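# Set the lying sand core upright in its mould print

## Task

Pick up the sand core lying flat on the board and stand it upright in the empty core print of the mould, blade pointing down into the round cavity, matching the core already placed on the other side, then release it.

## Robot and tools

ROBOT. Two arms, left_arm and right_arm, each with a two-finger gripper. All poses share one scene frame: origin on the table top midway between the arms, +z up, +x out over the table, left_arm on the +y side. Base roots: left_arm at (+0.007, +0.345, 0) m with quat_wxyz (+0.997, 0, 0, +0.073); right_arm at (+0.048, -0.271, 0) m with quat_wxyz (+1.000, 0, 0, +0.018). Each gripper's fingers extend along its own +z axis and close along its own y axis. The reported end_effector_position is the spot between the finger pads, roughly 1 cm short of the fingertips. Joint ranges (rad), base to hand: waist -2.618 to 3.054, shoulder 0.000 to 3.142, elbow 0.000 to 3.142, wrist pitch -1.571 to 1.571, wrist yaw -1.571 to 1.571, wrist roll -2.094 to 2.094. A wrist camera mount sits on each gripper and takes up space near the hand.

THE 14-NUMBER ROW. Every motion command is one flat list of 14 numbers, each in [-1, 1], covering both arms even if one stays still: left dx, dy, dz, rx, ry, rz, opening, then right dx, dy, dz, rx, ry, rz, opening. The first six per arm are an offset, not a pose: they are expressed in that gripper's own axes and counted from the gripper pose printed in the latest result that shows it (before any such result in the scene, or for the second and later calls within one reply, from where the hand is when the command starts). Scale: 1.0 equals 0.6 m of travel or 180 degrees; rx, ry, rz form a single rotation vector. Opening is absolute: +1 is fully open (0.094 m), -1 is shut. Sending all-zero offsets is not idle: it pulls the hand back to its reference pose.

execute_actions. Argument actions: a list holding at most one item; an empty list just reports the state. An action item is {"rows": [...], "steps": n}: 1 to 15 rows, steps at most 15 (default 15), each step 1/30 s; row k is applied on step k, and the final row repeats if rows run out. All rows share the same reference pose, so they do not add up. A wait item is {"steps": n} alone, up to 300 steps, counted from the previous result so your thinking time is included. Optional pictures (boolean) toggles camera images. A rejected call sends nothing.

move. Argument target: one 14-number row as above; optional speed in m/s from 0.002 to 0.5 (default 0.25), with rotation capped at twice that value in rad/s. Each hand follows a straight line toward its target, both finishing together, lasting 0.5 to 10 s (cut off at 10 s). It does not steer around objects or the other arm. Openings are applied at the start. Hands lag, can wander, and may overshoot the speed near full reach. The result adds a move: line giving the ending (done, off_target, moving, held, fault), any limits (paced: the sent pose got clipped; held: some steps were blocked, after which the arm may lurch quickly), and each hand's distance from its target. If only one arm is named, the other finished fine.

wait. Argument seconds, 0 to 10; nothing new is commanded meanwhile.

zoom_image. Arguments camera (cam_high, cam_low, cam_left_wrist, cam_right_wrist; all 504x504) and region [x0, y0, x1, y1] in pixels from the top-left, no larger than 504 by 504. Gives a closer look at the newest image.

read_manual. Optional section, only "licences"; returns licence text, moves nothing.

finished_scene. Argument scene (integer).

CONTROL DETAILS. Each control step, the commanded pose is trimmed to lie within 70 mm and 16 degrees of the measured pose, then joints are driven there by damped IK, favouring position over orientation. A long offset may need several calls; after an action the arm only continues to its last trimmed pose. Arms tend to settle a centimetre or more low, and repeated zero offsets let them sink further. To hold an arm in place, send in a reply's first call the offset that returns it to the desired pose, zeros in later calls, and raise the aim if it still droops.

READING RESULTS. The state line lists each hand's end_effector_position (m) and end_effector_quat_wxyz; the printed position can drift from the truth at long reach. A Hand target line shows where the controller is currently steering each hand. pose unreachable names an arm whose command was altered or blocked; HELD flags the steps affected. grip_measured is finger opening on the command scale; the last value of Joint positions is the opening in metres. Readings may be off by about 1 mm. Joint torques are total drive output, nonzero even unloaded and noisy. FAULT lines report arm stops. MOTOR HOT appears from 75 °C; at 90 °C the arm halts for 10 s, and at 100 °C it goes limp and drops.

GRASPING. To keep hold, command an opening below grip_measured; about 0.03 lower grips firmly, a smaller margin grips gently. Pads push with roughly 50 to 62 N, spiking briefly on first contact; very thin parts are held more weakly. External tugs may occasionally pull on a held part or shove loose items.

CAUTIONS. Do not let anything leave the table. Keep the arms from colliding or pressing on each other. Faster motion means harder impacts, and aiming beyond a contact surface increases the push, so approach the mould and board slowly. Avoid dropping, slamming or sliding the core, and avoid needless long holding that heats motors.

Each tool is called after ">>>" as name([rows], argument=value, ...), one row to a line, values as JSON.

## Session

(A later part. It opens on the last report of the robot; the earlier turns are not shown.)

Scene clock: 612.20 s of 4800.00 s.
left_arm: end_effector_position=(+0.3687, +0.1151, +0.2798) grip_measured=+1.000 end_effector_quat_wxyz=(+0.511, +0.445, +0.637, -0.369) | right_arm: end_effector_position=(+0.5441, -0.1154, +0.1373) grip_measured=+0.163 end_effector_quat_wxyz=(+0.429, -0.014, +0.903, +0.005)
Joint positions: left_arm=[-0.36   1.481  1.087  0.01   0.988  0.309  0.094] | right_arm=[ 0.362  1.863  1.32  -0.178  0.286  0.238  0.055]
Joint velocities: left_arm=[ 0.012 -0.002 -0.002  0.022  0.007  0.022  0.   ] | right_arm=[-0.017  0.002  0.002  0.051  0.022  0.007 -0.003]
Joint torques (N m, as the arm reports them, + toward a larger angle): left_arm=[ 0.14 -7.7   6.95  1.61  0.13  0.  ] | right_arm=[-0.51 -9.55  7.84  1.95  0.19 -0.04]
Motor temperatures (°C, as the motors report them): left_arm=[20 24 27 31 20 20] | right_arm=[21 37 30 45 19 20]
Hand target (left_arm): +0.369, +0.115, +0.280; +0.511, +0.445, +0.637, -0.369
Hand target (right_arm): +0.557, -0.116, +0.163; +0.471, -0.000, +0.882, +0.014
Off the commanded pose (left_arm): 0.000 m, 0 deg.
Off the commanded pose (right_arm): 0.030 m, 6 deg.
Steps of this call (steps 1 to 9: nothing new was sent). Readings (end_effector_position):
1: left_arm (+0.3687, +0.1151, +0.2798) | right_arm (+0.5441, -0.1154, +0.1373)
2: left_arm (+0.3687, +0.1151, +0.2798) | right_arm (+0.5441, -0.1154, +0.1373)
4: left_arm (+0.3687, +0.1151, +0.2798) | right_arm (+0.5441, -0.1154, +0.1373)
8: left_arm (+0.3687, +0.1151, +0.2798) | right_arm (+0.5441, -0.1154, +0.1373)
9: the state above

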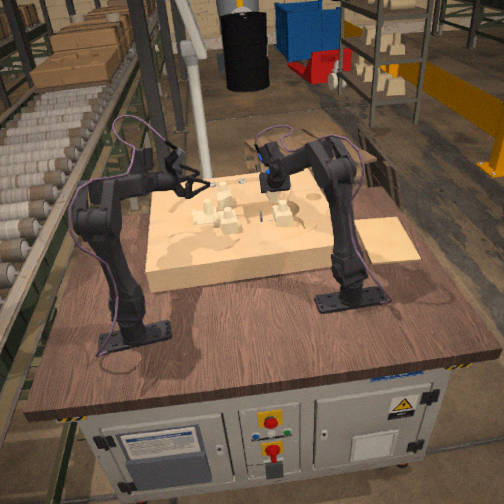

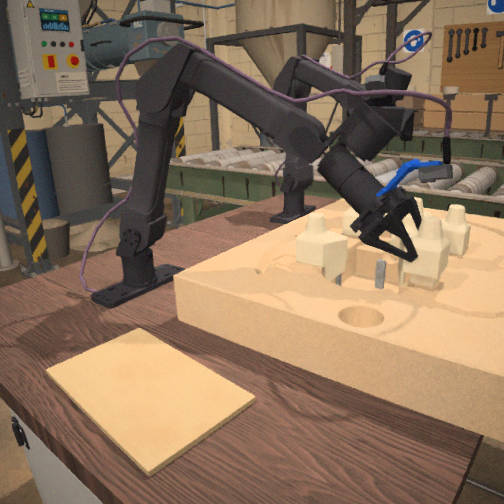

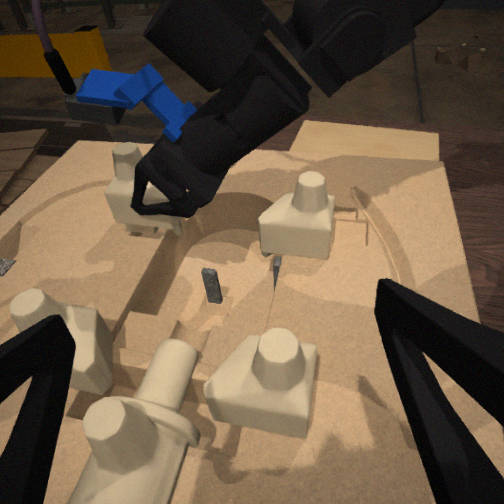

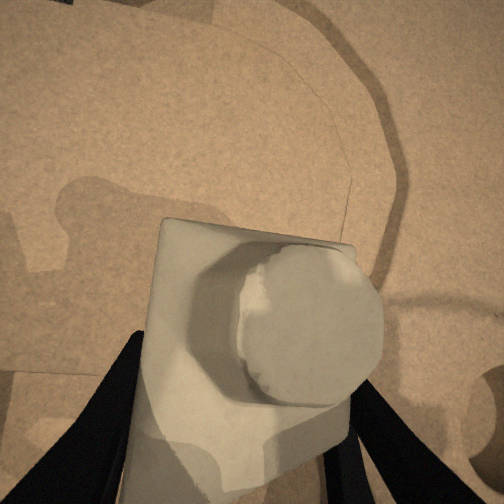

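>>> execute_actions([
  {"rows": [[0,0,0,0,0,0,1,-0.0433,-0.0003,-0.0054,-0.0018,-0.0297,0.0093,0.13],[0,0,0,0,0,0,1,-0.0395,-0.0009,-0.0042,-0.0015,-0.0285,0.0089,0.13],[0,0,0,0,0,0,1,-0.0379,-0.0011,-0.0035,-0.0015,-0.0285,0.0089,0.13],[0,0,0,0,0,0,1,-0.0376,-0.001,-0.0032,-0.0016,-0.029,0.009,0.13],[0,0,0,0,0,0,1,-0.0372,-0.001,-0.0028,-0.0017,-0.0294,0.0092,0.13],[0,0,0,0,0,0,1,-0.0368,-0.001,-0.0025,-0.0018,-0.0299,0.0093,0.13],[0,0,0,0,0,0,1,-0.0363,-0.001,-0.0022,-0.0019,-0.0303,0.0094,0.13],[0,0,0,0,0,0,1,-0.036,-0.001,-0.0018,-0.002,-0.0308,0.0096,0.13],[0,0,0,0,0,0,1,-0.0356,-0.001,-0.0015,-0.0021,-0.0312,0.0097,0.13],[0,0,0,0,0,0,1,-0.0352,-0.001,-0.0012,-0.0022,-0.0316,0.0098,0.13],[0,0,0,0,0,0,1,-0.0348,-0.001,-0.0008,-0.0023,-0.0321,0.01,0.13],[0,0,0,0,0,0,1,-0.034,-0.001,-0.0004,-0.0024,-0.0322,0.01,0.13],[0,0,0,0,0,0,1,-0.0332,-0.0011,-0.0001,-0.0024,-0.0324,0.0101,0.13]], "steps": 15},
], pictures=false)

>>> wait(seconds=0.5)

>>> zoom_image(camera="cam_low", region=[380, 230, 460, 310])

>>> zoom_image(camera="cam_left_wrist", region=[115, 180, 205, 270])

Scene clock: 632.33 s of 4800.00 s.
left_arm: end_effector_position=(+0.3687, +0.1151, +0.2798) grip_measured=+1.000 end_effector_quat_wxyz=(+0.511, +0.445, +0.637, -0.369) | right_arm: end_effector_position=(+0.5413, -0.1166, +0.1285) grip_measured=+0.163 end_effector_quat_wxyz=(+0.428, -0.014, +0.904, +0.005)
Joint positions: left_arm=[-0.36   1.481  1.087  0.01   0.988  0.309  0.094] | right_arm=[ 0.362  1.863  1.285 -0.144  0.286  0.238  0.055]
Joint velocities: left_arm=[-0.017 -0.027 -0.012  0.037  0.022  0.007  0.   ] | right_arm=[ 0.007 -0.007 -0.042 -0.007 -0.022  0.037 -0.001]
Joint torques (N m, as the arm reports them, + toward a larger angle): left_arm=[-0.02 -7.64  6.93  1.61  0.17  0.01] | right_arm=[-0.4  -9.64  7.42  1.96  0.19 -0.04]
Motor temperatures (°C, as the motors report them): left_arm=[20 24 27 31 20 20] | right_arm=[21 38 30 45 19 20]
Hand target (left_arm): +0.369, +0.115, +0.280; +0.511, +0.445, +0.637, -0.369
Hand target (right_arm): +0.555, -0.116, +0.154; +0.473, +0.000, +0.881, +0.015
Off the commanded pose (left_arm): 0.000 m, 0 deg.
Off the commanded pose (right_arm): 0.029 m, 6 deg.
Steps of this call (steps 1 to 90: nothing new was sent; then 16.63 s passed at rest; steps 91 to 105: all 15 steps of this action). Readings (end_effector_position):
91: left_arm (+0.3687, +0.1151, +0.2798) | right_arm (+0.5441, -0.1154, +0.1373)
92: left_arm (+0.3687, +0.1151, +0.2798) | right_arm (+0.5441, -0.1154, +0.1373)
94: left_arm (+0.3687, +0.1151, +0.2798) | right_arm (+0.5442, -0.1153, +0.1371)
98: left_arm (+0.3687, +0.1151, +0.2798) | right_arm (+0.5429, -0.1159, +0.1334)
105: the state above

Scene clock: 632.83 s of 4800.00 s.
left_arm: end_effector_position=(+0.3687, +0.1151, +0.2798) grip_measured=+1.000 end_effector_quat_wxyz=(+0.511, +0.445, +0.637, -0.369) | right_arm: end_effector_position=(+0.5419, -0.1163, +0.1290) grip_measured=+0.163 end_effector_quat_wxyz=(+0.430, -0.013, +0.903, +0.005)
Joint positions: left_arm=[-0.36   1.481  1.087  0.01   0.988  0.309  0.094] | right_arm=[ 0.362  1.863  1.283 -0.137  0.286  0.238  0.055]
Joint velocities: left_arm=[ 0.017 -0.002  0.017 -0.066 -0.007 -0.022  0.   ] | right_arm=[-0.002  0.012  0.002 -0.037  0.081 -0.051 -0.   ]
Joint torques (N m, as the arm reports them, + toward a larger angle): left_arm=[ 0.1  -7.77  6.98  1.61  0.17  0.01] | right_arm=[-0.48 -9.61  7.36  1.98  0.18 -0.04]
Motor temperatures (°C, as the motors report them): left_arm=[20 24 27 31 20 20] | right_arm=[21 38 30 45 19 20]
Hand target (left_arm): +0.369, +0.115, +0.280; +0.511, +0.445, +0.637, -0.369
Hand target (right_arm): +0.555, -0.116, +0.154; +0.472, -0.000, +0.881, +0.015
Off the commanded pose (left_arm): 0.000 m, 0 deg.
Off the commanded pose (right_arm): 0.028 m, 6 deg.
Steps of this call (steps 1 to 15: nothing new was sent). Readings (end_effector_position):
1: left_arm (+0.3687, +0.1151, +0.2798) | right_arm (+0.5412, -0.1166, +0.1283)
2: left_arm (+0.3687, +0.1151, +0.2798) | right_arm (+0.5412, -0.1166, +0.1281)
4: left_arm (+0.3687, +0.1151, +0.2798) | right_arm (+0.5413, -0.1165, +0.1283)
8: left_arm (+0.3687, +0.1151, +0.2798) | right_arm (+0.5417, -0.1164, +0.1288)
15: the state above

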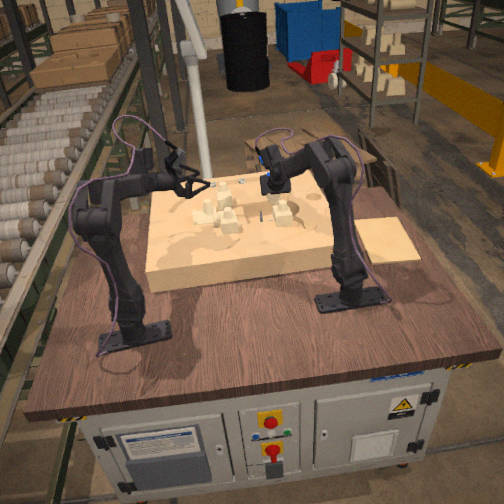

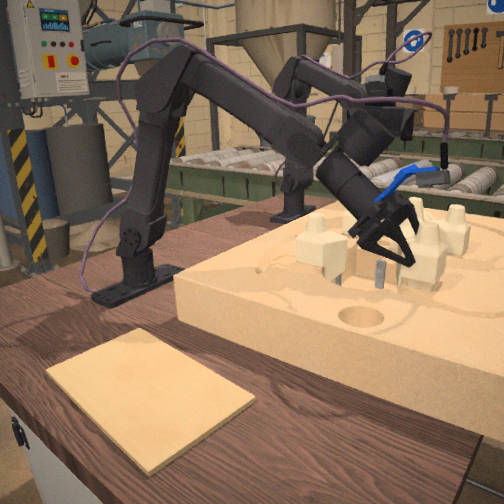

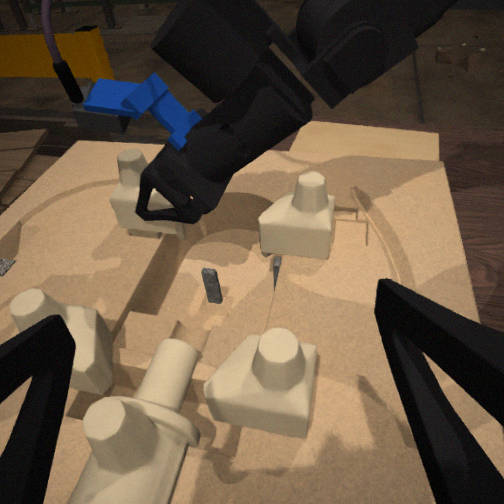

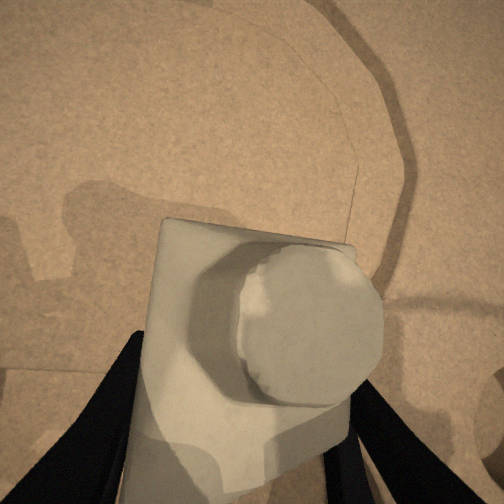

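Region (380, 230, 460, 310) of cam_low's 504x504 image, scaled by 6.300, with more detail than that image has.

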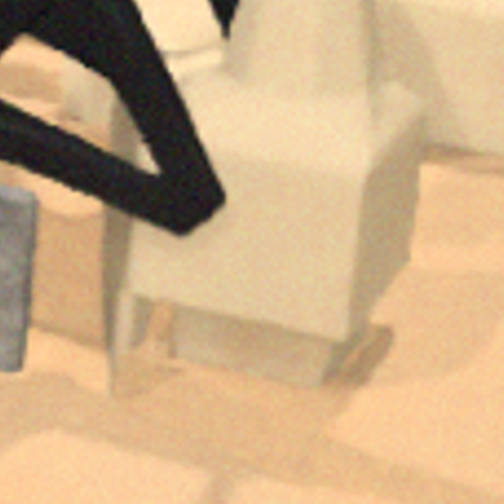

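Region (115, 180, 205, 270) of cam_left_wrist's 504x504 image, scaled by 5.600, with more detail than that image has.

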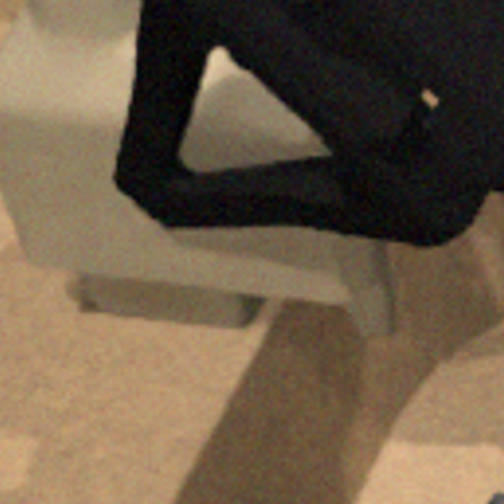

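>>> execute_actions([
  {"rows": [[0,0,0,0,0,0,1,-0.0432,0.0003,-0.0029,-0.0017,-0.0297,0.0093,0.13],[0,0,0,0,0,0,1,-0.0401,0.0004,0.0,-0.0014,-0.0282,0.0088,0.13],[0,0,0,0,0,0,1,-0.038,0.0006,0.0023,-0.0012,-0.0273,0.0085,0.13],[0,0,0,0,0,0,1,-0.0365,0.0007,0.004,-0.001,-0.0267,0.0084,0.13],[0,0,0,0,0,0,1,-0.0357,0.0008,0.0051,-0.0009,-0.0264,0.0083,0.13],[0,0,0,0,0,0,1,-0.0351,0.0009,0.0057,-0.0009,-0.0262,0.0082,0.13],[0,0,0,0,0,0,1,-0.0351,0.0009,0.0057,-0.0009,-0.0262,0.0082,0.13],[0,0,0,0,0,0,1,-0.0351,0.0009,0.0057,-0.0009,-0.0262,0.0082,0.13],[0,0,0,0,0,0,1,-0.0351,0.0009,0.0057,-0.0009,-0.0262,0.0082,0.13],[0,0,0,0,0,0,1,-0.0363,0.0008,0.0045,-0.001,-0.0267,0.0084,0.13],[0,0,0,0,0,0,1,-0.0376,0.0008,0.0034,-0.0012,-0.0273,0.0085,0.13]], "steps": 15},
], pictures=false)

>>> wait(seconds=0.4)

>>> zoom_image(camera="cam_low", region=[380, 230, 460, 310])

>>> zoom_image(camera="cam_left_wrist", region=[115, 180, 205, 270])

Scene clock: 649.40 s of 4800.00 s.
left_arm: end_effector_position=(+0.3687, +0.1151, +0.2798) grip_measured=+1.000 end_effector_quat_wxyz=(+0.511, +0.445, +0.637, -0.369) | right_arm: end_effector_position=(+0.5429, -0.1159, +0.1222) grip_measured=+0.163 end_effector_quat_wxyz=(+0.426, -0.014, +0.905, +0.004)
Joint positions: left_arm=[-0.36   1.481  1.087  0.01   0.988  0.309  0.094] | right_arm=[ 0.362  1.879  1.283 -0.131  0.286  0.238  0.055]
Joint velocities: left_arm=[-0.002  0.012  0.012  0.007 -0.037 -0.022  0.   ] | right_arm=[-0.007  0.007 -0.012  0.007 -0.11   0.022  0.   ]
Joint torques (N m, as the arm reports them, + toward a larger angle): left_arm=[ 0.   -7.64  6.96  1.6   0.1   0.02] | right_arm=[-0.45 -9.69  7.41  1.94  0.22 -0.04]
Motor temperatures (°C, as the motors report them): left_arm=[20 24 27 31 20 20] | right_arm=[21 39 30 45 19 20]
Hand target (left_arm): +0.369, +0.115, +0.280; +0.511, +0.445, +0.637, -0.369
Hand target (right_arm): +0.556, -0.116, +0.146; +0.467, -0.001, +0.884, +0.013
Off the commanded pose (left_arm): 0.000 m, 0 deg.
Off the commanded pose (right_arm): 0.027 m, 6 deg.
Steps of this call (steps 1 to 90: nothing new was sent; then 13.07 s passed at rest; steps 91 to 105: all 15 steps of this action). Readings (end_effector_position):
91: left_arm (+0.3687, +0.1151, +0.2798) | right_arm (+0.5419, -0.1163, +0.1290)
92: left_arm (+0.3687, +0.1151, +0.2798) | right_arm (+0.5419, -0.1163, +0.1290)
94: left_arm (+0.3687, +0.1151, +0.2798) | right_arm (+0.5420, -0.1163, +0.1285)
98: left_arm (+0.3687, +0.1151, +0.2798) | right_arm (+0.5429, -0.1159, +0.1247)
105: the state above

Scene clock: 649.80 s of 4800.00 s.
left_arm: end_effector_position=(+0.3687, +0.1151, +0.2798) grip_measured=+1.000 end_effector_quat_wxyz=(+0.511, +0.445, +0.637, -0.369) | right_arm: end_effector_position=(+0.5429, -0.1159, +0.1222) grip_measured=+0.163 end_effector_quat_wxyz=(+0.426, -0.014, +0.905, +0.004)
Joint positions: left_arm=[-0.36   1.481  1.087  0.01   0.988  0.309  0.094] | right_arm=[ 0.362  1.879  1.283 -0.131  0.286  0.238  0.055]
Joint velocities: left_arm=[-0.012 -0.007 -0.002  0.007 -0.037 -0.022  0.   ] | right_arm=[ 0.017  0.002  0.002 -0.007 -0.007  0.007  0.   ]
Joint torques (N m, as the arm reports them, + toward a larger angle): left_arm=[-0.06 -7.77  6.89  1.64  0.13  0.  ] | right_arm=[-0.37 -9.65  7.36  1.95  0.2  -0.05]
Motor temperatures (°C, as the motors report them): left_arm=[20 24 27 31 20 20] | right_arm=[21 39 30 45 19 20]
Hand target (left_arm): +0.369, +0.115, +0.280; +0.511, +0.445, +0.637, -0.369
Hand target (right_arm): +0.556, -0.116, +0.146; +0.467, -0.001, +0.884, +0.013
Off the commanded pose (left_arm): 0.000 m, 0 deg.
Off the commanded pose (right_arm): 0.027 m, 6 deg.
Steps of this call (steps 1 to 12: nothing new was sent). Readings (end_effector_position):
1: left_arm (+0.3687, +0.1151, +0.2798) | right_arm (+0.5429, -0.1159, +0.1222)
2: left_arm (+0.3687, +0.1151, +0.2798) | right_arm (+0.5429, -0.1159, +0.1222)
4: left_arm (+0.3687, +0.1151, +0.2798) | right_arm (+0.5429, -0.1159, +0.1222)
8: left_arm (+0.3687, +0.1151, +0.2798) | right_arm (+0.5429, -0.1159, +0.1222)
12: the state above

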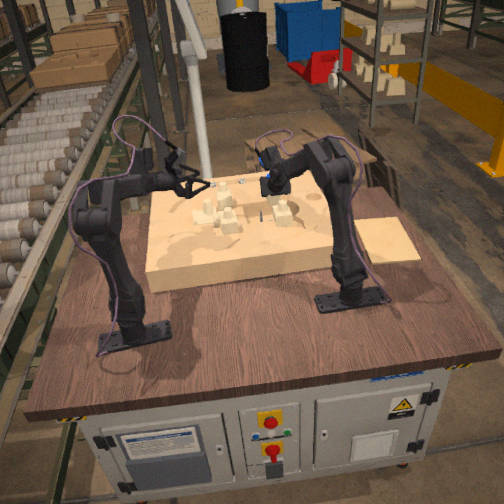

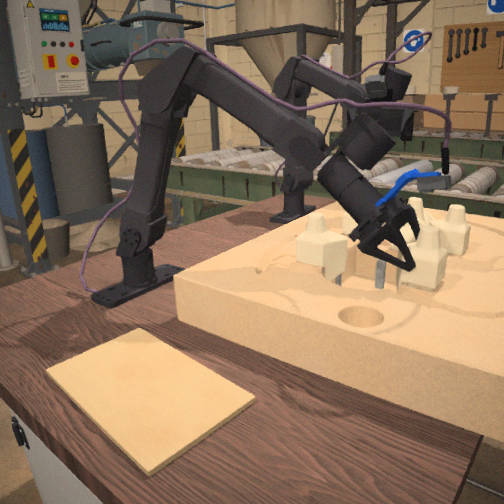

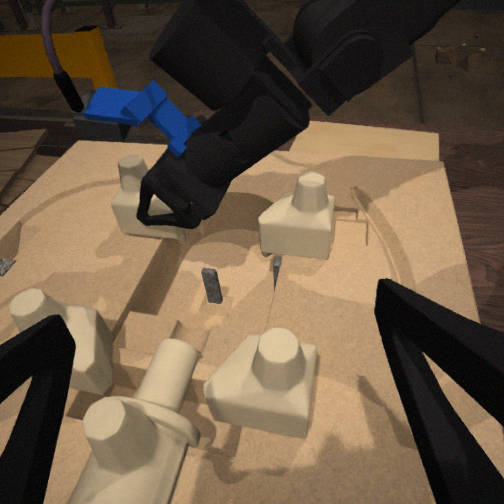

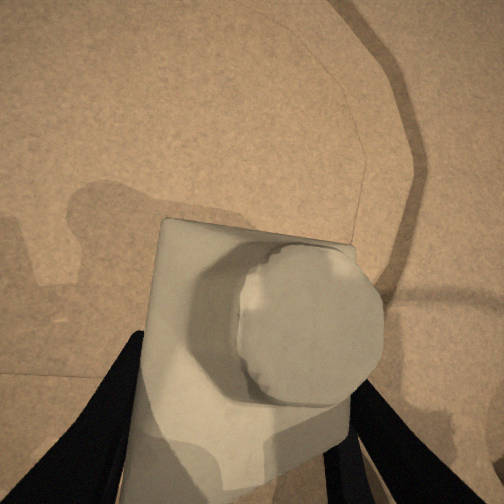

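Region (380, 230, 460, 310) of cam_low's 504x504 image, scaled by 6.300, with more detail than that image has.

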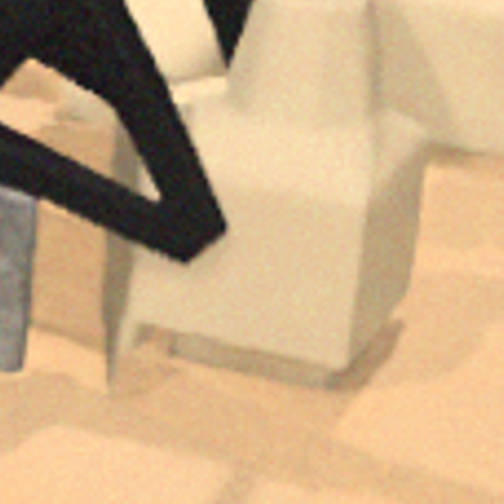

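Region (115, 180, 205, 270) of cam_left_wrist's 504x504 image, scaled by 5.600, with more detail than that image has.

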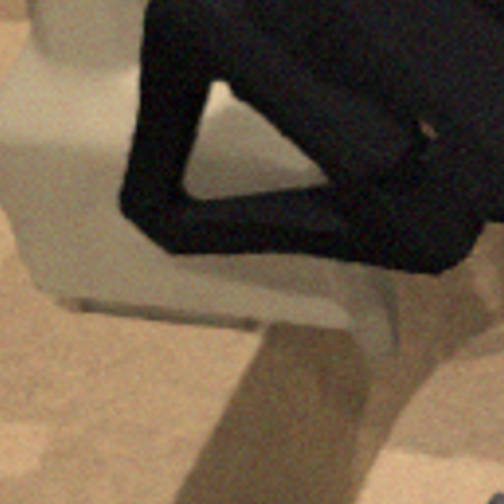

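>>> execute_actions([
  {"rows": [[0,0,0,0,0,0,1,-0.0433,-0.0002,-0.005,-0.0019,-0.0303,0.0094,0.13],[0,0,0,0,0,0,1,-0.0414,-0.0004,-0.0043,-0.0019,-0.0303,0.0094,0.13],[0,0,0,0,0,0,1,-0.041,-0.0004,-0.0039,-0.002,-0.0309,0.0096,0.13],[0,0,0,0,0,0,1,-0.041,-0.0003,-0.0036,-0.0022,-0.0316,0.0098,0.13],[0,0,0,0,0,0,1,-0.041,-0.0002,-0.0034,-0.0024,-0.0324,0.01,0.13],[0,0,0,0,0,0,1,-0.041,-0.0002,-0.0031,-0.0026,-0.0331,0.0102,0.13],[0,0,0,0,0,0,1,-0.041,-0.0001,-0.0029,-0.0028,-0.0339,0.0105,0.13],[0,0,0,0,0,0,1,-0.041,0,-0.0026,-0.0029,-0.0346,0.0107,0.13],[0,0,0,0,0,0,1,-0.041,0.0001,-0.0024,-0.0031,-0.0353,0.0109,0.13],[0,0,0,0,0,0,1,-0.041,0.0001,-0.0021,-0.0033,-0.0361,0.0111,0.13],[0,0,0,0,0,0,1,-0.0406,0.0001,-0.0018,-0.0034,-0.0365,0.0113,0.13],[0,0,0,0,0,0,1,-0.0398,0.0001,-0.0015,-0.0034,-0.0367,0.0113,0.13],[0,0,0,0,0,0,1,-0.0386,-0.0001,-0.0011,-0.0034,-0.0365,0.0113,0.13]], "steps": 15},
], pictures=false)

>>> wait(seconds=0.5)

>>> zoom_image(camera="cam_low", region=[380, 230, 460, 310])

>>> zoom_image(camera="cam_left_wrist", region=[115, 180, 205, 270])

Scene clock: 672.10 s of 4800.00 s.
left_arm: end_effector_position=(+0.3687, +0.1151, +0.2798) grip_measured=+1.000 end_effector_quat_wxyz=(+0.511, +0.445, +0.637, -0.369) | right_arm: end_effector_position=(+0.5419, -0.1166, +0.1165) grip_measured=+0.163 end_effector_quat_wxyz=(+0.431, -0.013, +0.902, +0.005)
Joint positions: left_arm=[-0.36   1.481  1.087  0.01   0.988  0.309  0.094] | right_arm=[ 0.362  1.879  1.249 -0.084  0.287  0.238  0.055]
Joint velocities: left_arm=[-0.012 -0.002 -0.012 -0.022 -0.081 -0.007  0.   ] | right_arm=[-0.022  0.007 -0.042  0.081  0.022  0.081 -0.001]
Joint torques (N m, as the arm reports them, + toward a larger angle): left_arm=[ 0.08 -7.66  6.89  1.61  0.15 -0.01] | right_arm=[-0.44 -9.7   7.23  1.95  0.21 -0.02]
Motor temperatures (°C, as the motors report them): left_arm=[20 24 27 31 20 20] | right_arm=[21 39 30 46 19 20]
Hand target (left_arm): +0.369, +0.115, +0.280; +0.511, +0.445, +0.637, -0.369
Hand target (right_arm): +0.555, -0.116, +0.141; +0.475, +0.000, +0.880, +0.016
Off the commanded pose (left_arm): 0.000 m, 0 deg.
Off the commanded pose (right_arm): 0.028 m, 6 deg.
Steps of this call (steps 1 to 90: nothing new was sent; then 18.80 s passed at rest; steps 91 to 105: all 15 steps of this action). Readings (end_effector_position):
91: left_arm (+0.3687, +0.1151, +0.2798) | right_arm (+0.5429, -0.1159, +0.1222)
92: left_arm (+0.3687, +0.1151, +0.2798) | right_arm (+0.5429, -0.1159, +0.1222)
94: left_arm (+0.3687, +0.1151, +0.2798) | right_arm (+0.5428, -0.1160, +0.1215)
98: left_arm (+0.3687, +0.1151, +0.2798) | right_arm (+0.5422, -0.1163, +0.1191)
105: the state above

Scene clock: 672.60 s of 4800.00 s.
left_arm: end_effector_position=(+0.3687, +0.1151, +0.2798) grip_measured=+1.000 end_effector_quat_wxyz=(+0.511, +0.445, +0.637, -0.369) | right_arm: end_effector_position=(+0.5420, -0.1166, +0.1165) grip_measured=+0.163 end_effector_quat_wxyz=(+0.432, -0.013, +0.902, +0.005)
Joint positions: left_arm=[-0.36   1.481  1.087  0.01   0.988  0.309  0.094] | right_arm=[ 0.362  1.879  1.247 -0.081  0.287  0.238  0.055]
Joint velocities: left_arm=[ 0.012 -0.002 -0.017 -0.022  0.007 -0.007  0.   ] | right_arm=[ 0.002 -0.017 -0.022 -0.051  0.022  0.007  0.001]
Joint torques (N m, as the arm reports them, + toward a larger angle): left_arm=[-0.06 -7.62  6.87  1.6   0.14  0.01] | right_arm=[-0.4  -9.59  7.14  2.02  0.18 -0.07]
Motor temperatures (°C, as the motors report them): left_arm=[20 24 27 31 20 20] | right_arm=[21 39 30 46 19 20]
Hand target (left_arm): +0.369, +0.115, +0.280; +0.511, +0.445, +0.637, -0.369
Hand target (right_arm): +0.555, -0.116, +0.141; +0.475, +0.001, +0.880, +0.016
Off the commanded pose (left_arm): 0.000 m, 0 deg.
Off the commanded pose (right_arm): 0.028 m, 6 deg.
Steps of this call (steps 1 to 15: nothing new was sent). Readings (end_effector_position):
1: left_arm (+0.3687, +0.1151, +0.2798) | right_arm (+0.5420, -0.1165, +0.1165)
2: left_arm (+0.3687, +0.1151, +0.2798) | right_arm (+0.5420, -0.1165, +0.1166)
4: left_arm (+0.3687, +0.1151, +0.2798) | right_arm (+0.5420, -0.1166, +0.1164)
8: left_arm (+0.3687, +0.1151, +0.2798) | right_arm (+0.5420, -0.1166, +0.1165)
15: the state above

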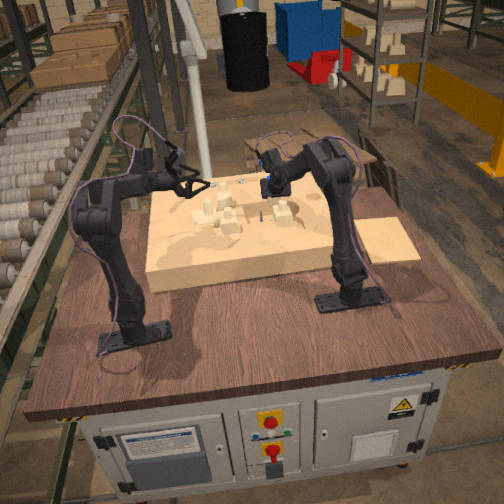

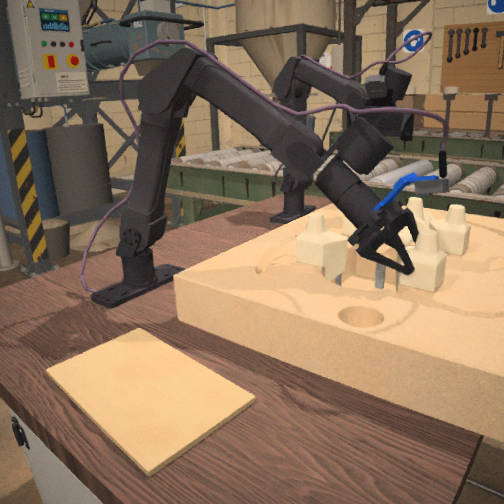

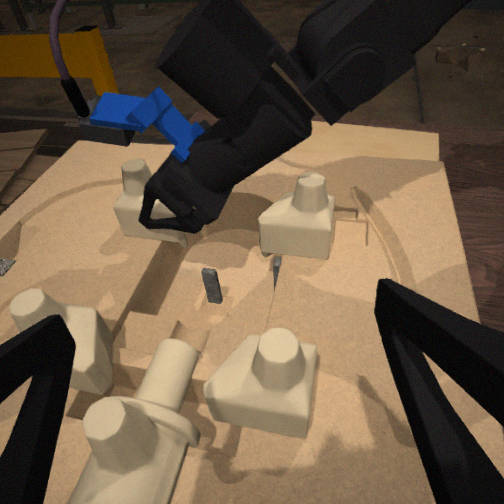

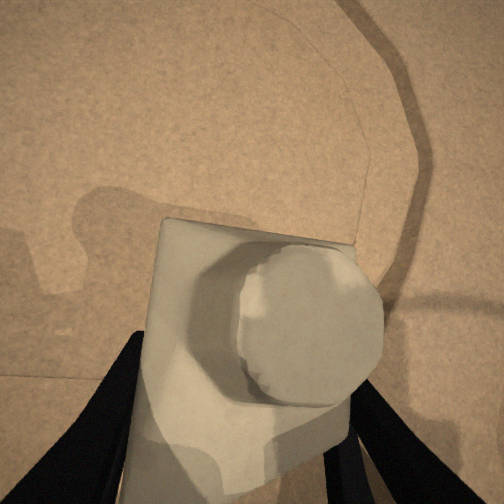

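Region (380, 230, 460, 310) of cam_low's 504x504 image, scaled by 6.300, with more detail than that image has.

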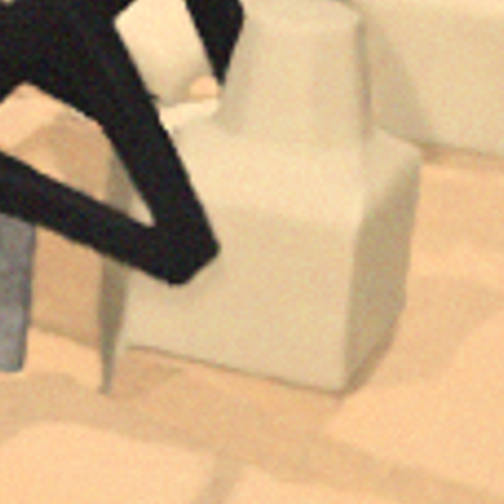

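Region (115, 180, 205, 270) of cam_left_wrist's 504x504 image, scaled by 5.600, with more detail than that image has.

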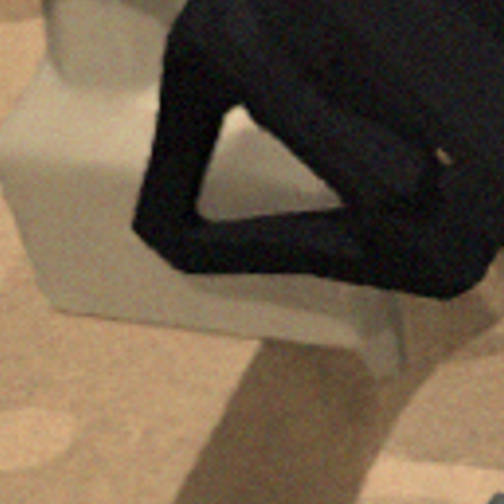

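>>> execute_actions(actions=[])

Scene clock: 676.50 s of 4800.00 s.
left_arm: end_effector_position=(+0.3687, +0.1151, +0.2798) grip_measured=+1.000 end_effector_quat_wxyz=(+0.511, +0.445, +0.637, -0.369) | right_arm: end_effector_position=(+0.5420, -0.1166, +0.1165) grip_measured=+0.163 end_effector_quat_wxyz=(+0.432, -0.013, +0.902, +0.005)
Joint positions: left_arm=[-0.36   1.481  1.087  0.01   0.988  0.309  0.094] | right_arm=[ 0.362  1.879  1.247 -0.081  0.287  0.238  0.055]
Joint velocities: left_arm=[-0.002 -0.022 -0.007  0.022 -0.007 -0.022  0.   ] | right_arm=[-0.002 -0.017  0.017  0.051 -0.081 -0.022 -0.002]
Joint torques (N m, as the arm reports them, + toward a larger angle): left_arm=[ 0.04 -7.64  7.02  1.6   0.14  0.  ] | right_arm=[-0.44 -9.57  7.21  2.02  0.19 -0.06]
Motor temperatures (°C, as the motors report them): left_arm=[20 24 27 31 20 20] | right_arm=[21 39 30 46 19 20]
Hand target (left_arm): +0.369, +0.115, +0.280; +0.511, +0.445, +0.637, -0.369
Hand target (right_arm): +0.555, -0.116, +0.141; +0.475, +0.001, +0.880, +0.016
Off the commanded pose (left_arm): 0.000 m, 0 deg.
Off the commanded pose (right_arm): 0.028 m, 6 deg.
Steps of this call (steps 1 to 90: nothing new was sent; then 0.90 s passed at rest). Readings (end_effector_position):
1: left_arm (+0.3687, +0.1151, +0.2798) | right_arm (+0.5420, -0.1166, +0.1165)
2: left_arm (+0.3687, +0.1151, +0.2798) | right_arm (+0.5420, -0.1166, +0.1165)
4: left_arm (+0.3687, +0.1151, +0.2798) | right_arm (+0.5420, -0.1166, +0.1165)
8: left_arm (+0.3687, +0.1151, +0.2798) | right_arm (+0.5420, -0.1166, +0.1165)
90: the state above

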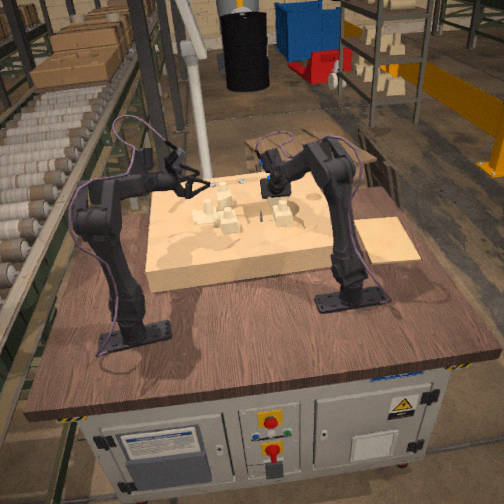

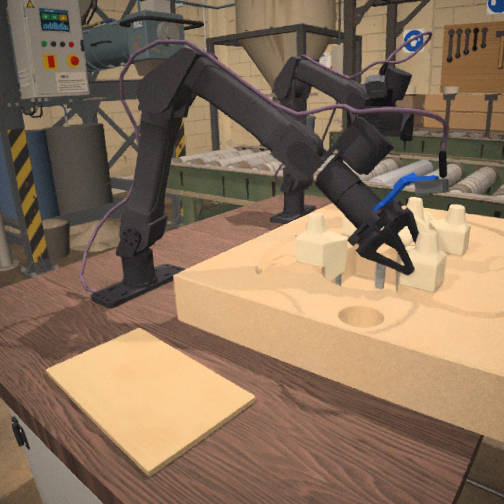

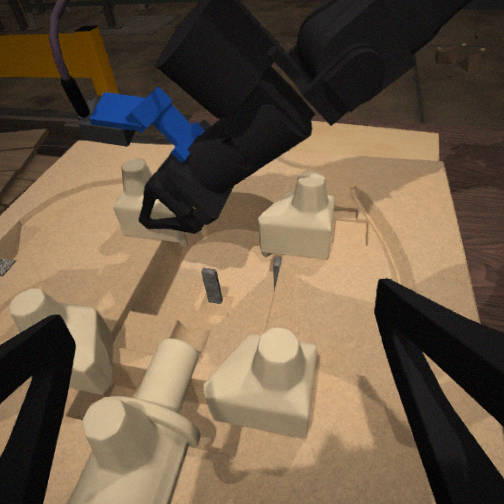

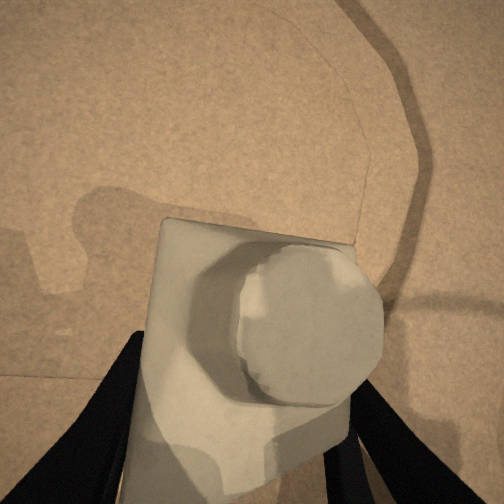

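>>> execute_actions([
  {"rows": [[0,0,0,0,0,0,1,-0.044,0,-0.007,-0.002,-0.030,0.009,0.13],[0,0,0,0,0,0,1,-0.0415,0,-0.0066,-0.002,-0.0285,0.009,0.13],[0,0,0,0,0,0,1,-0.039,0,-0.0062,-0.002,-0.027,0.008,0.13],[0,0,0,0,0,0,1,-0.0365,0,-0.0058,-0.002,-0.025,0.008,0.13],[0,0,0,0,0,0,1,-0.034,0,-0.0054,-0.001,-0.0235,0.007,0.13],[0,0,0,0,0,0,1,-0.0315,0,-0.005,-0.001,-0.022,0.007,0.13],[0,0,0,0,0,0,1,-0.029,0,-0.0046,-0.001,-0.020,0.006,0.13],[0,0,0,0,0,0,1,-0.0265,0,-0.0042,-0.001,-0.0185,0.006,0.13],[0,0,0,0,0,0,1,-0.024,0,-0.0038,-0.001,-0.017,0.005,0.13],[0,0,0,0,0,0,1,-0.0215,0,-0.0034,-0.001,-0.015,0.005,0.13],[0,0,0,0,0,0,1,-0.019,0,-0.003,-0.001,-0.0135,0.004,0.13],[0,0,0,0,0,0,1,-0.0165,0,-0.0026,-0.001,-0.012,0.004,0.13],[0,0,0,0,0,0,1,-0.014,0,-0.0022,0,-0.010,0.003,0.13],[0,0,0,0,0,0,1,-0.012,0,-0.002,0,-0.0085,0.003,0.13],[0,0,0,0,0,0,1,-0.010,0,-0.0016,0,-0.007,0.002,0.13]], "steps": 15},
])

Scene clock: 683.47 s of 4800.00 s.
left_arm: end_effector_position=(+0.3687, +0.1151, +0.2798) grip_measured=+1.000 end_effector_quat_wxyz=(+0.511, +0.445, +0.637, -0.369) | right_arm: end_effector_position=(+0.5416, -0.1167, +0.1160) grip_measured=+0.163 end_effector_quat_wxyz=(+0.431, -0.013, +0.902, +0.005)
Joint positions: left_arm=[-0.36   1.481  1.087  0.01   0.988  0.309  0.094] | right_arm=[ 0.362  1.879  1.247 -0.083  0.287  0.238  0.055]
Joint velocities: left_arm=[-0.012  0.017 -0.007 -0.022 -0.007  0.022  0.   ] | right_arm=[ 0.012 -0.007 -0.002 -0.066 -0.022  0.022 -0.   ]
Joint torques (N m, as the arm reports them, + toward a larger angle): left_arm=[ 0.07 -7.63  6.97  1.61  0.12  0.  ] | right_arm=[-0.14 -8.87  6.88  1.44  0.12  0.01]
Motor temperatures (°C, as the motors report them): left_arm=[20 24 27 31 20 20] | right_arm=[21 40 30 46 19 20]
Hand target (left_arm): +0.369, +0.115, +0.280; +0.511, +0.445, +0.637, -0.369
Hand target (right_arm): +0.545, -0.117, +0.122; +0.442, -0.010, +0.897, +0.007
Off the commanded pose (left_arm): 0.000 m, 0 deg.
Off the commanded pose (right_arm): 0.007 m, 1 deg.
Steps of this call (steps 1 to 90: nothing new was sent; then 3.47 s passed at rest; steps 91 to 105: all 15 steps of this action). Readings (end_effector_position):
91: left_arm (+0.3687, +0.1151, +0.2798) | right_arm (+0.5420, -0.1166, +0.1165)
92: left_arm (+0.3687, +0.1151, +0.2798) | right_arm (+0.5420, -0.1166, +0.1165)
94: left_arm (+0.3687, +0.1151, +0.2798) | right_arm (+0.5420, -0.1166, +0.1165)
98: left_arm (+0.3687, +0.1151, +0.2798) | right_arm (+0.5419, -0.1166, +0.1163)
105: the state above

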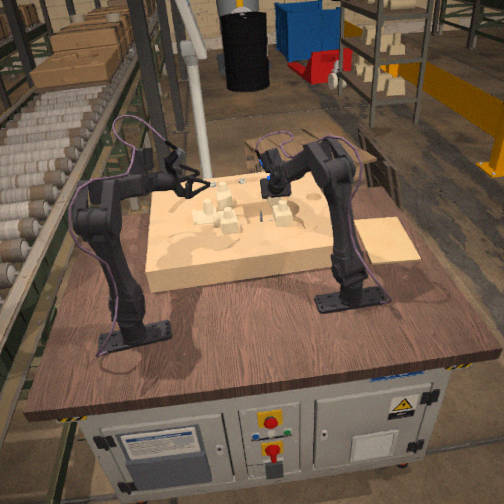

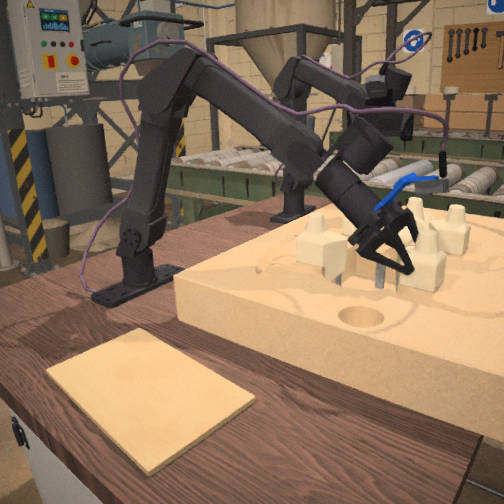

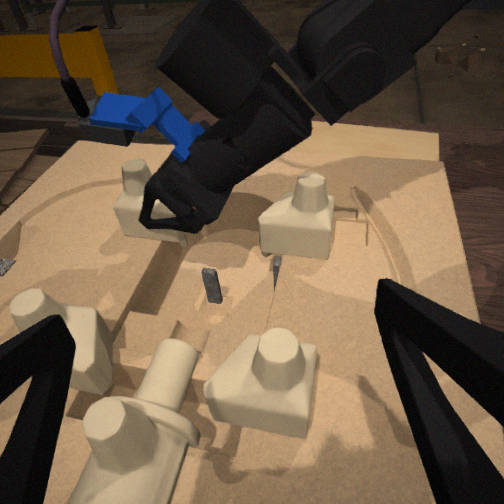

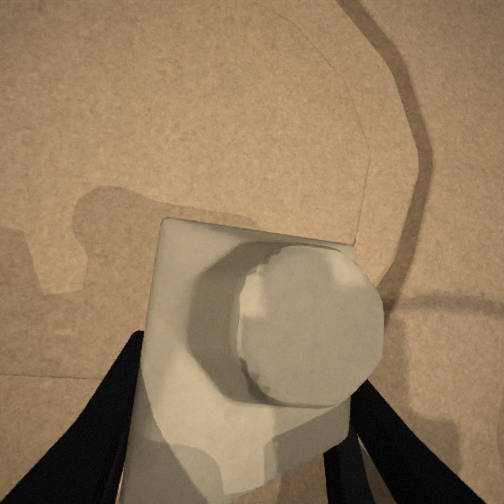

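The core is resting on the mould. Now open gradually while keeping a small up-bias.

>>> execute_actions([
  {"rows": [[0,0,0,0,0,0,1,-0.009,0,-0.0015,0,-0.006,0.002,0.14],[0,0,0,0,0,0,1,-0.008,0,-0.0015,0,-0.006,0.002,0.145],[0,0,0,0,0,0,1,-0.008,0,-0.0015,0,-0.005,0.002,0.15],[0,0,0,0,0,0,1,-0.007,0,-0.001,0,-0.005,0.001,0.155],[0,0,0,0,0,0,1,-0.007,0,-0.001,0,-0.005,0.001,0.16],[0,0,0,0,0,0,1,-0.007,0,-0.001,0,-0.005,0.001,0.165],[0,0,0,0,0,0,1,-0.007,0,-0.001,0,-0.005,0.001,0.175],[0,0,0,0,0,0,1,-0.007,0,-0.001,0,-0.005,0.001,0.19],[0,0,0,0,0,0,1,-0.007,0,-0.001,0,-0.005,0.001,0.21],[0,0,0,0,0,0,1,-0.007,0,-0.001,0,-0.005,0.001,0.25],[0,0,0,0,0,0,1,-0.007,0,-0.001,0,-0.005,0.001,0.30],[0,0,0,0,0,0,1,-0.007,0,-0.001,0,-0.005,0.001,0.36],[0,0,0,0,0,0,1,-0.007,0,-0.001,0,-0.005,0.001,0.43],[0,0,0,0,0,0,1,-0.007,0,-0.001,0,-0.005,0.001,0.50],[0,0,0,0,0,0,1,-0.007,0,-0.001,0,-0.005,0.001,0.55]], "steps": 15},
])

Scene clock: 688.80 s of 4800.00 s.
left_arm: end_effector_position=(+0.3687, +0.1151, +0.2798) grip_measured=+1.000 end_effector_quat_wxyz=(+0.511, +0.445, +0.637, -0.369) | right_arm: end_effector_position=(+0.5423, -0.1162, +0.1168) grip_measured=+0.523 end_effector_quat_wxyz=(+0.433, -0.013, +0.901, +0.006)
Joint positions: left_arm=[-0.36   1.481  1.087  0.01   0.988  0.309  0.094] | right_arm=[ 0.362  1.879  1.247 -0.078  0.286  0.238  0.072]
Joint velocities: left_arm=[-0.002 -0.012 -0.002 -0.007 -0.066 -0.037  0.   ] | right_arm=[-0.012 -0.002  0.002  0.022 -0.066 -0.037  0.05 ]
Joint torques (N m, as the arm reports them, + toward a larger angle): left_arm=[ 0.19 -7.57  6.96  1.59  0.17  0.  ] | right_arm=[-0.34 -8.89  6.89  1.42  0.1  -0.04]
Motor temperatures (°C, as the motors report them): left_arm=[20 24 27 31 20 20] | right_arm=[21 39 30 45 19 20]
Hand target (left_arm): +0.369, +0.115, +0.280; +0.511, +0.445, +0.637, -0.369
Hand target (right_arm): +0.544, -0.117, +0.120; +0.438, -0.011, +0.899, +0.006
Off the commanded pose (left_arm): 0.000 m, 0 deg.
Off the commanded pose (right_arm): 0.003 m, 1 deg.
Steps of this call (steps 1 to 90: nothing new was sent; then 1.83 s passed at rest; steps 91 to 105: all 15 steps of this action). Readings (end_effector_position):
91: left_arm (+0.3687, +0.1151, +0.2798) | right_arm (+0.5416, -0.1168, +0.1159)
92: left_arm (+0.3687, +0.1151, +0.2798) | right_arm (+0.5416, -0.1168, +0.1159)
94: left_arm (+0.3687, +0.1151, +0.2798) | right_arm (+0.5416, -0.1167, +0.1159)
98: left_arm (+0.3687, +0.1151, +0.2798) | right_arm (+0.5415, -0.1167, +0.1158)
105: the state above

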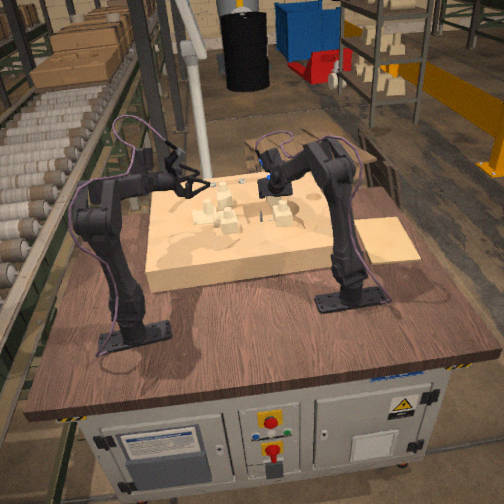

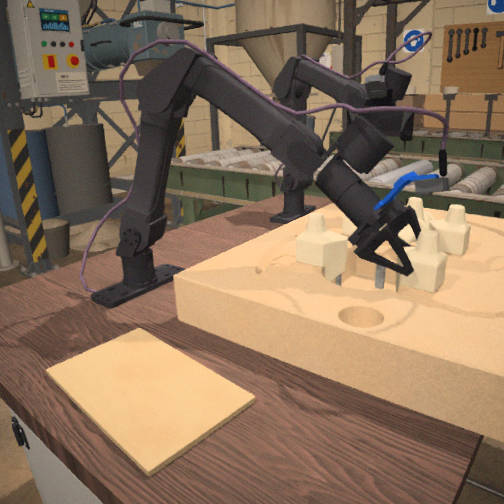

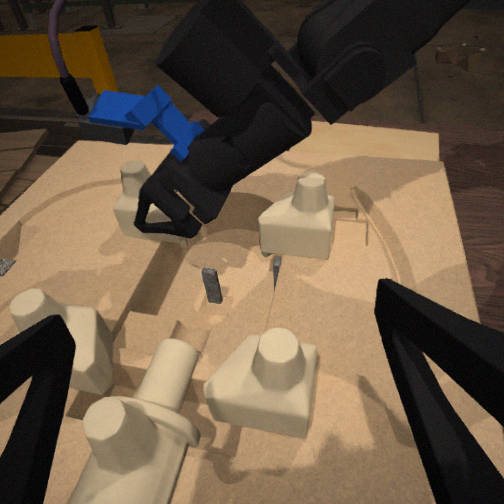

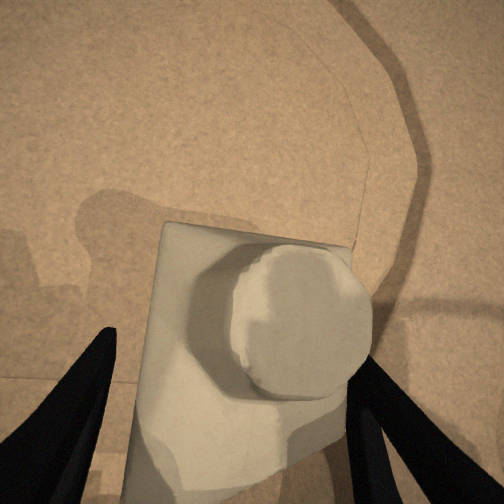

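>>> move(target=[0,0,0,0,0,0,1,-0.0985,0,-0.1435,0,0,0,0.6], speed=0.1)

Scene clock: 692.83 s of 4800.00 s.
left_arm: end_effector_position=(+0.3687, +0.1151, +0.2798) grip_measured=+1.000 end_effector_quat_wxyz=(+0.511, +0.445, +0.637, -0.369) | right_arm: end_effector_position=(+0.5112, -0.1212, +0.1965) grip_measured=+0.598 end_effector_quat_wxyz=(+0.417, -0.018, +0.909, +0.001)
Joint positions: left_arm=[-0.36   1.481  1.087  0.01   0.988  0.309  0.094] | right_arm=[ 0.381  1.712  1.396 -0.435  0.295  0.248  0.075]
Joint velocities: left_arm=[-0.007  0.007 -0.017  0.037  0.022 -0.051  0.   ] | right_arm=[ 0.002 -0.002 -0.007 -0.007 -0.007  0.037 -0.   ]
Joint torques (N m, as the arm reports them, + toward a larger angle): left_arm=[ 0.07 -7.7   6.93  1.61  0.17 -0.02] | right_arm=[ 0.62 -9.11  9.32  1.18  0.17  0.02]
Motor temperatures (°C, as the motors report them): left_arm=[20 24 27 31 20 20] | right_arm=[21 39 30 44 19 20]
Hand target (left_arm): +0.369, +0.115, +0.280; +0.511, +0.445, +0.637, -0.369
Hand target (right_arm): +0.511, -0.118, +0.216; +0.433, -0.013, +0.901, +0.006
Off the commanded pose (left_arm): 0.000 m, 0 deg.
Off the commanded pose (right_arm): 0.021 m, 2 deg.
move: off_target (right_arm)

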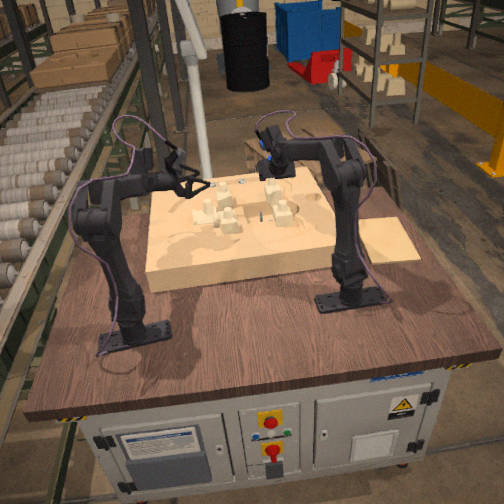

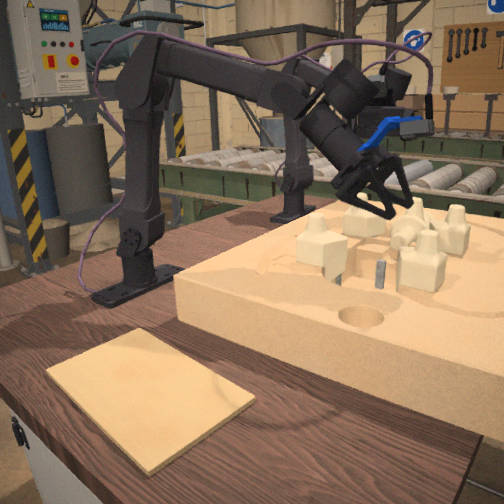

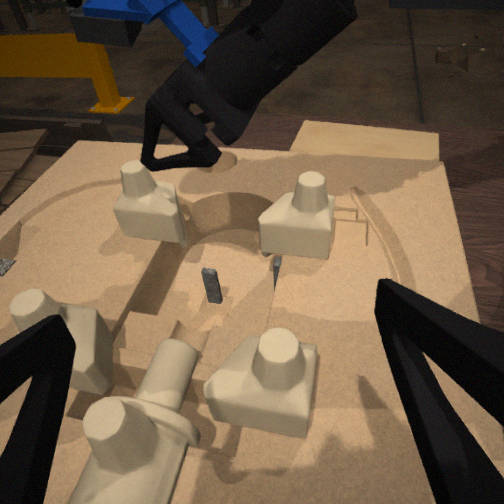

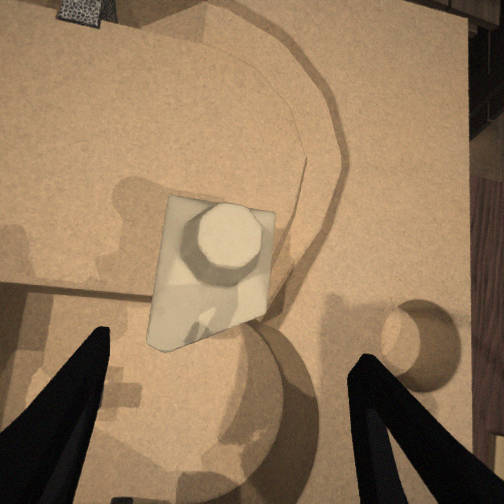

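>>> zoom_image(camera="cam_low", region=[270, 190, 490, 330])

>>> zoom_image(camera="cam_left_wrist", region=[90, 140, 370, 310])

Region (270, 190, 490, 330) of cam_low's 504x504 image, scaled by 2.291, with more detail than that image has; it fills the top 321 rows of this view, and the rest is white.

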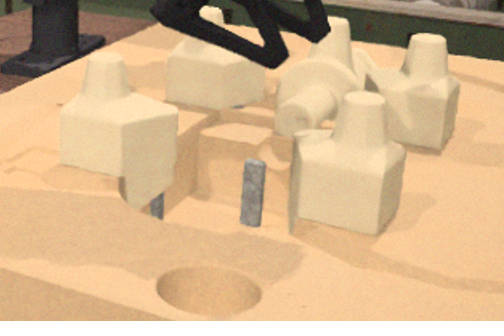

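Region (90, 140, 370, 310) of cam_left_wrist's 504x504 image, scaled by 1.800, with more detail than that image has; it fills the top 306 rows of this view, and the rest is white.

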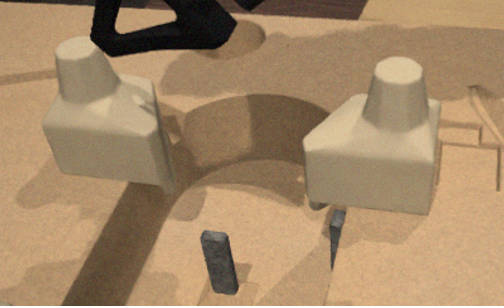

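>>> finished_scene(scene=2)

The scene is finished: the task was done.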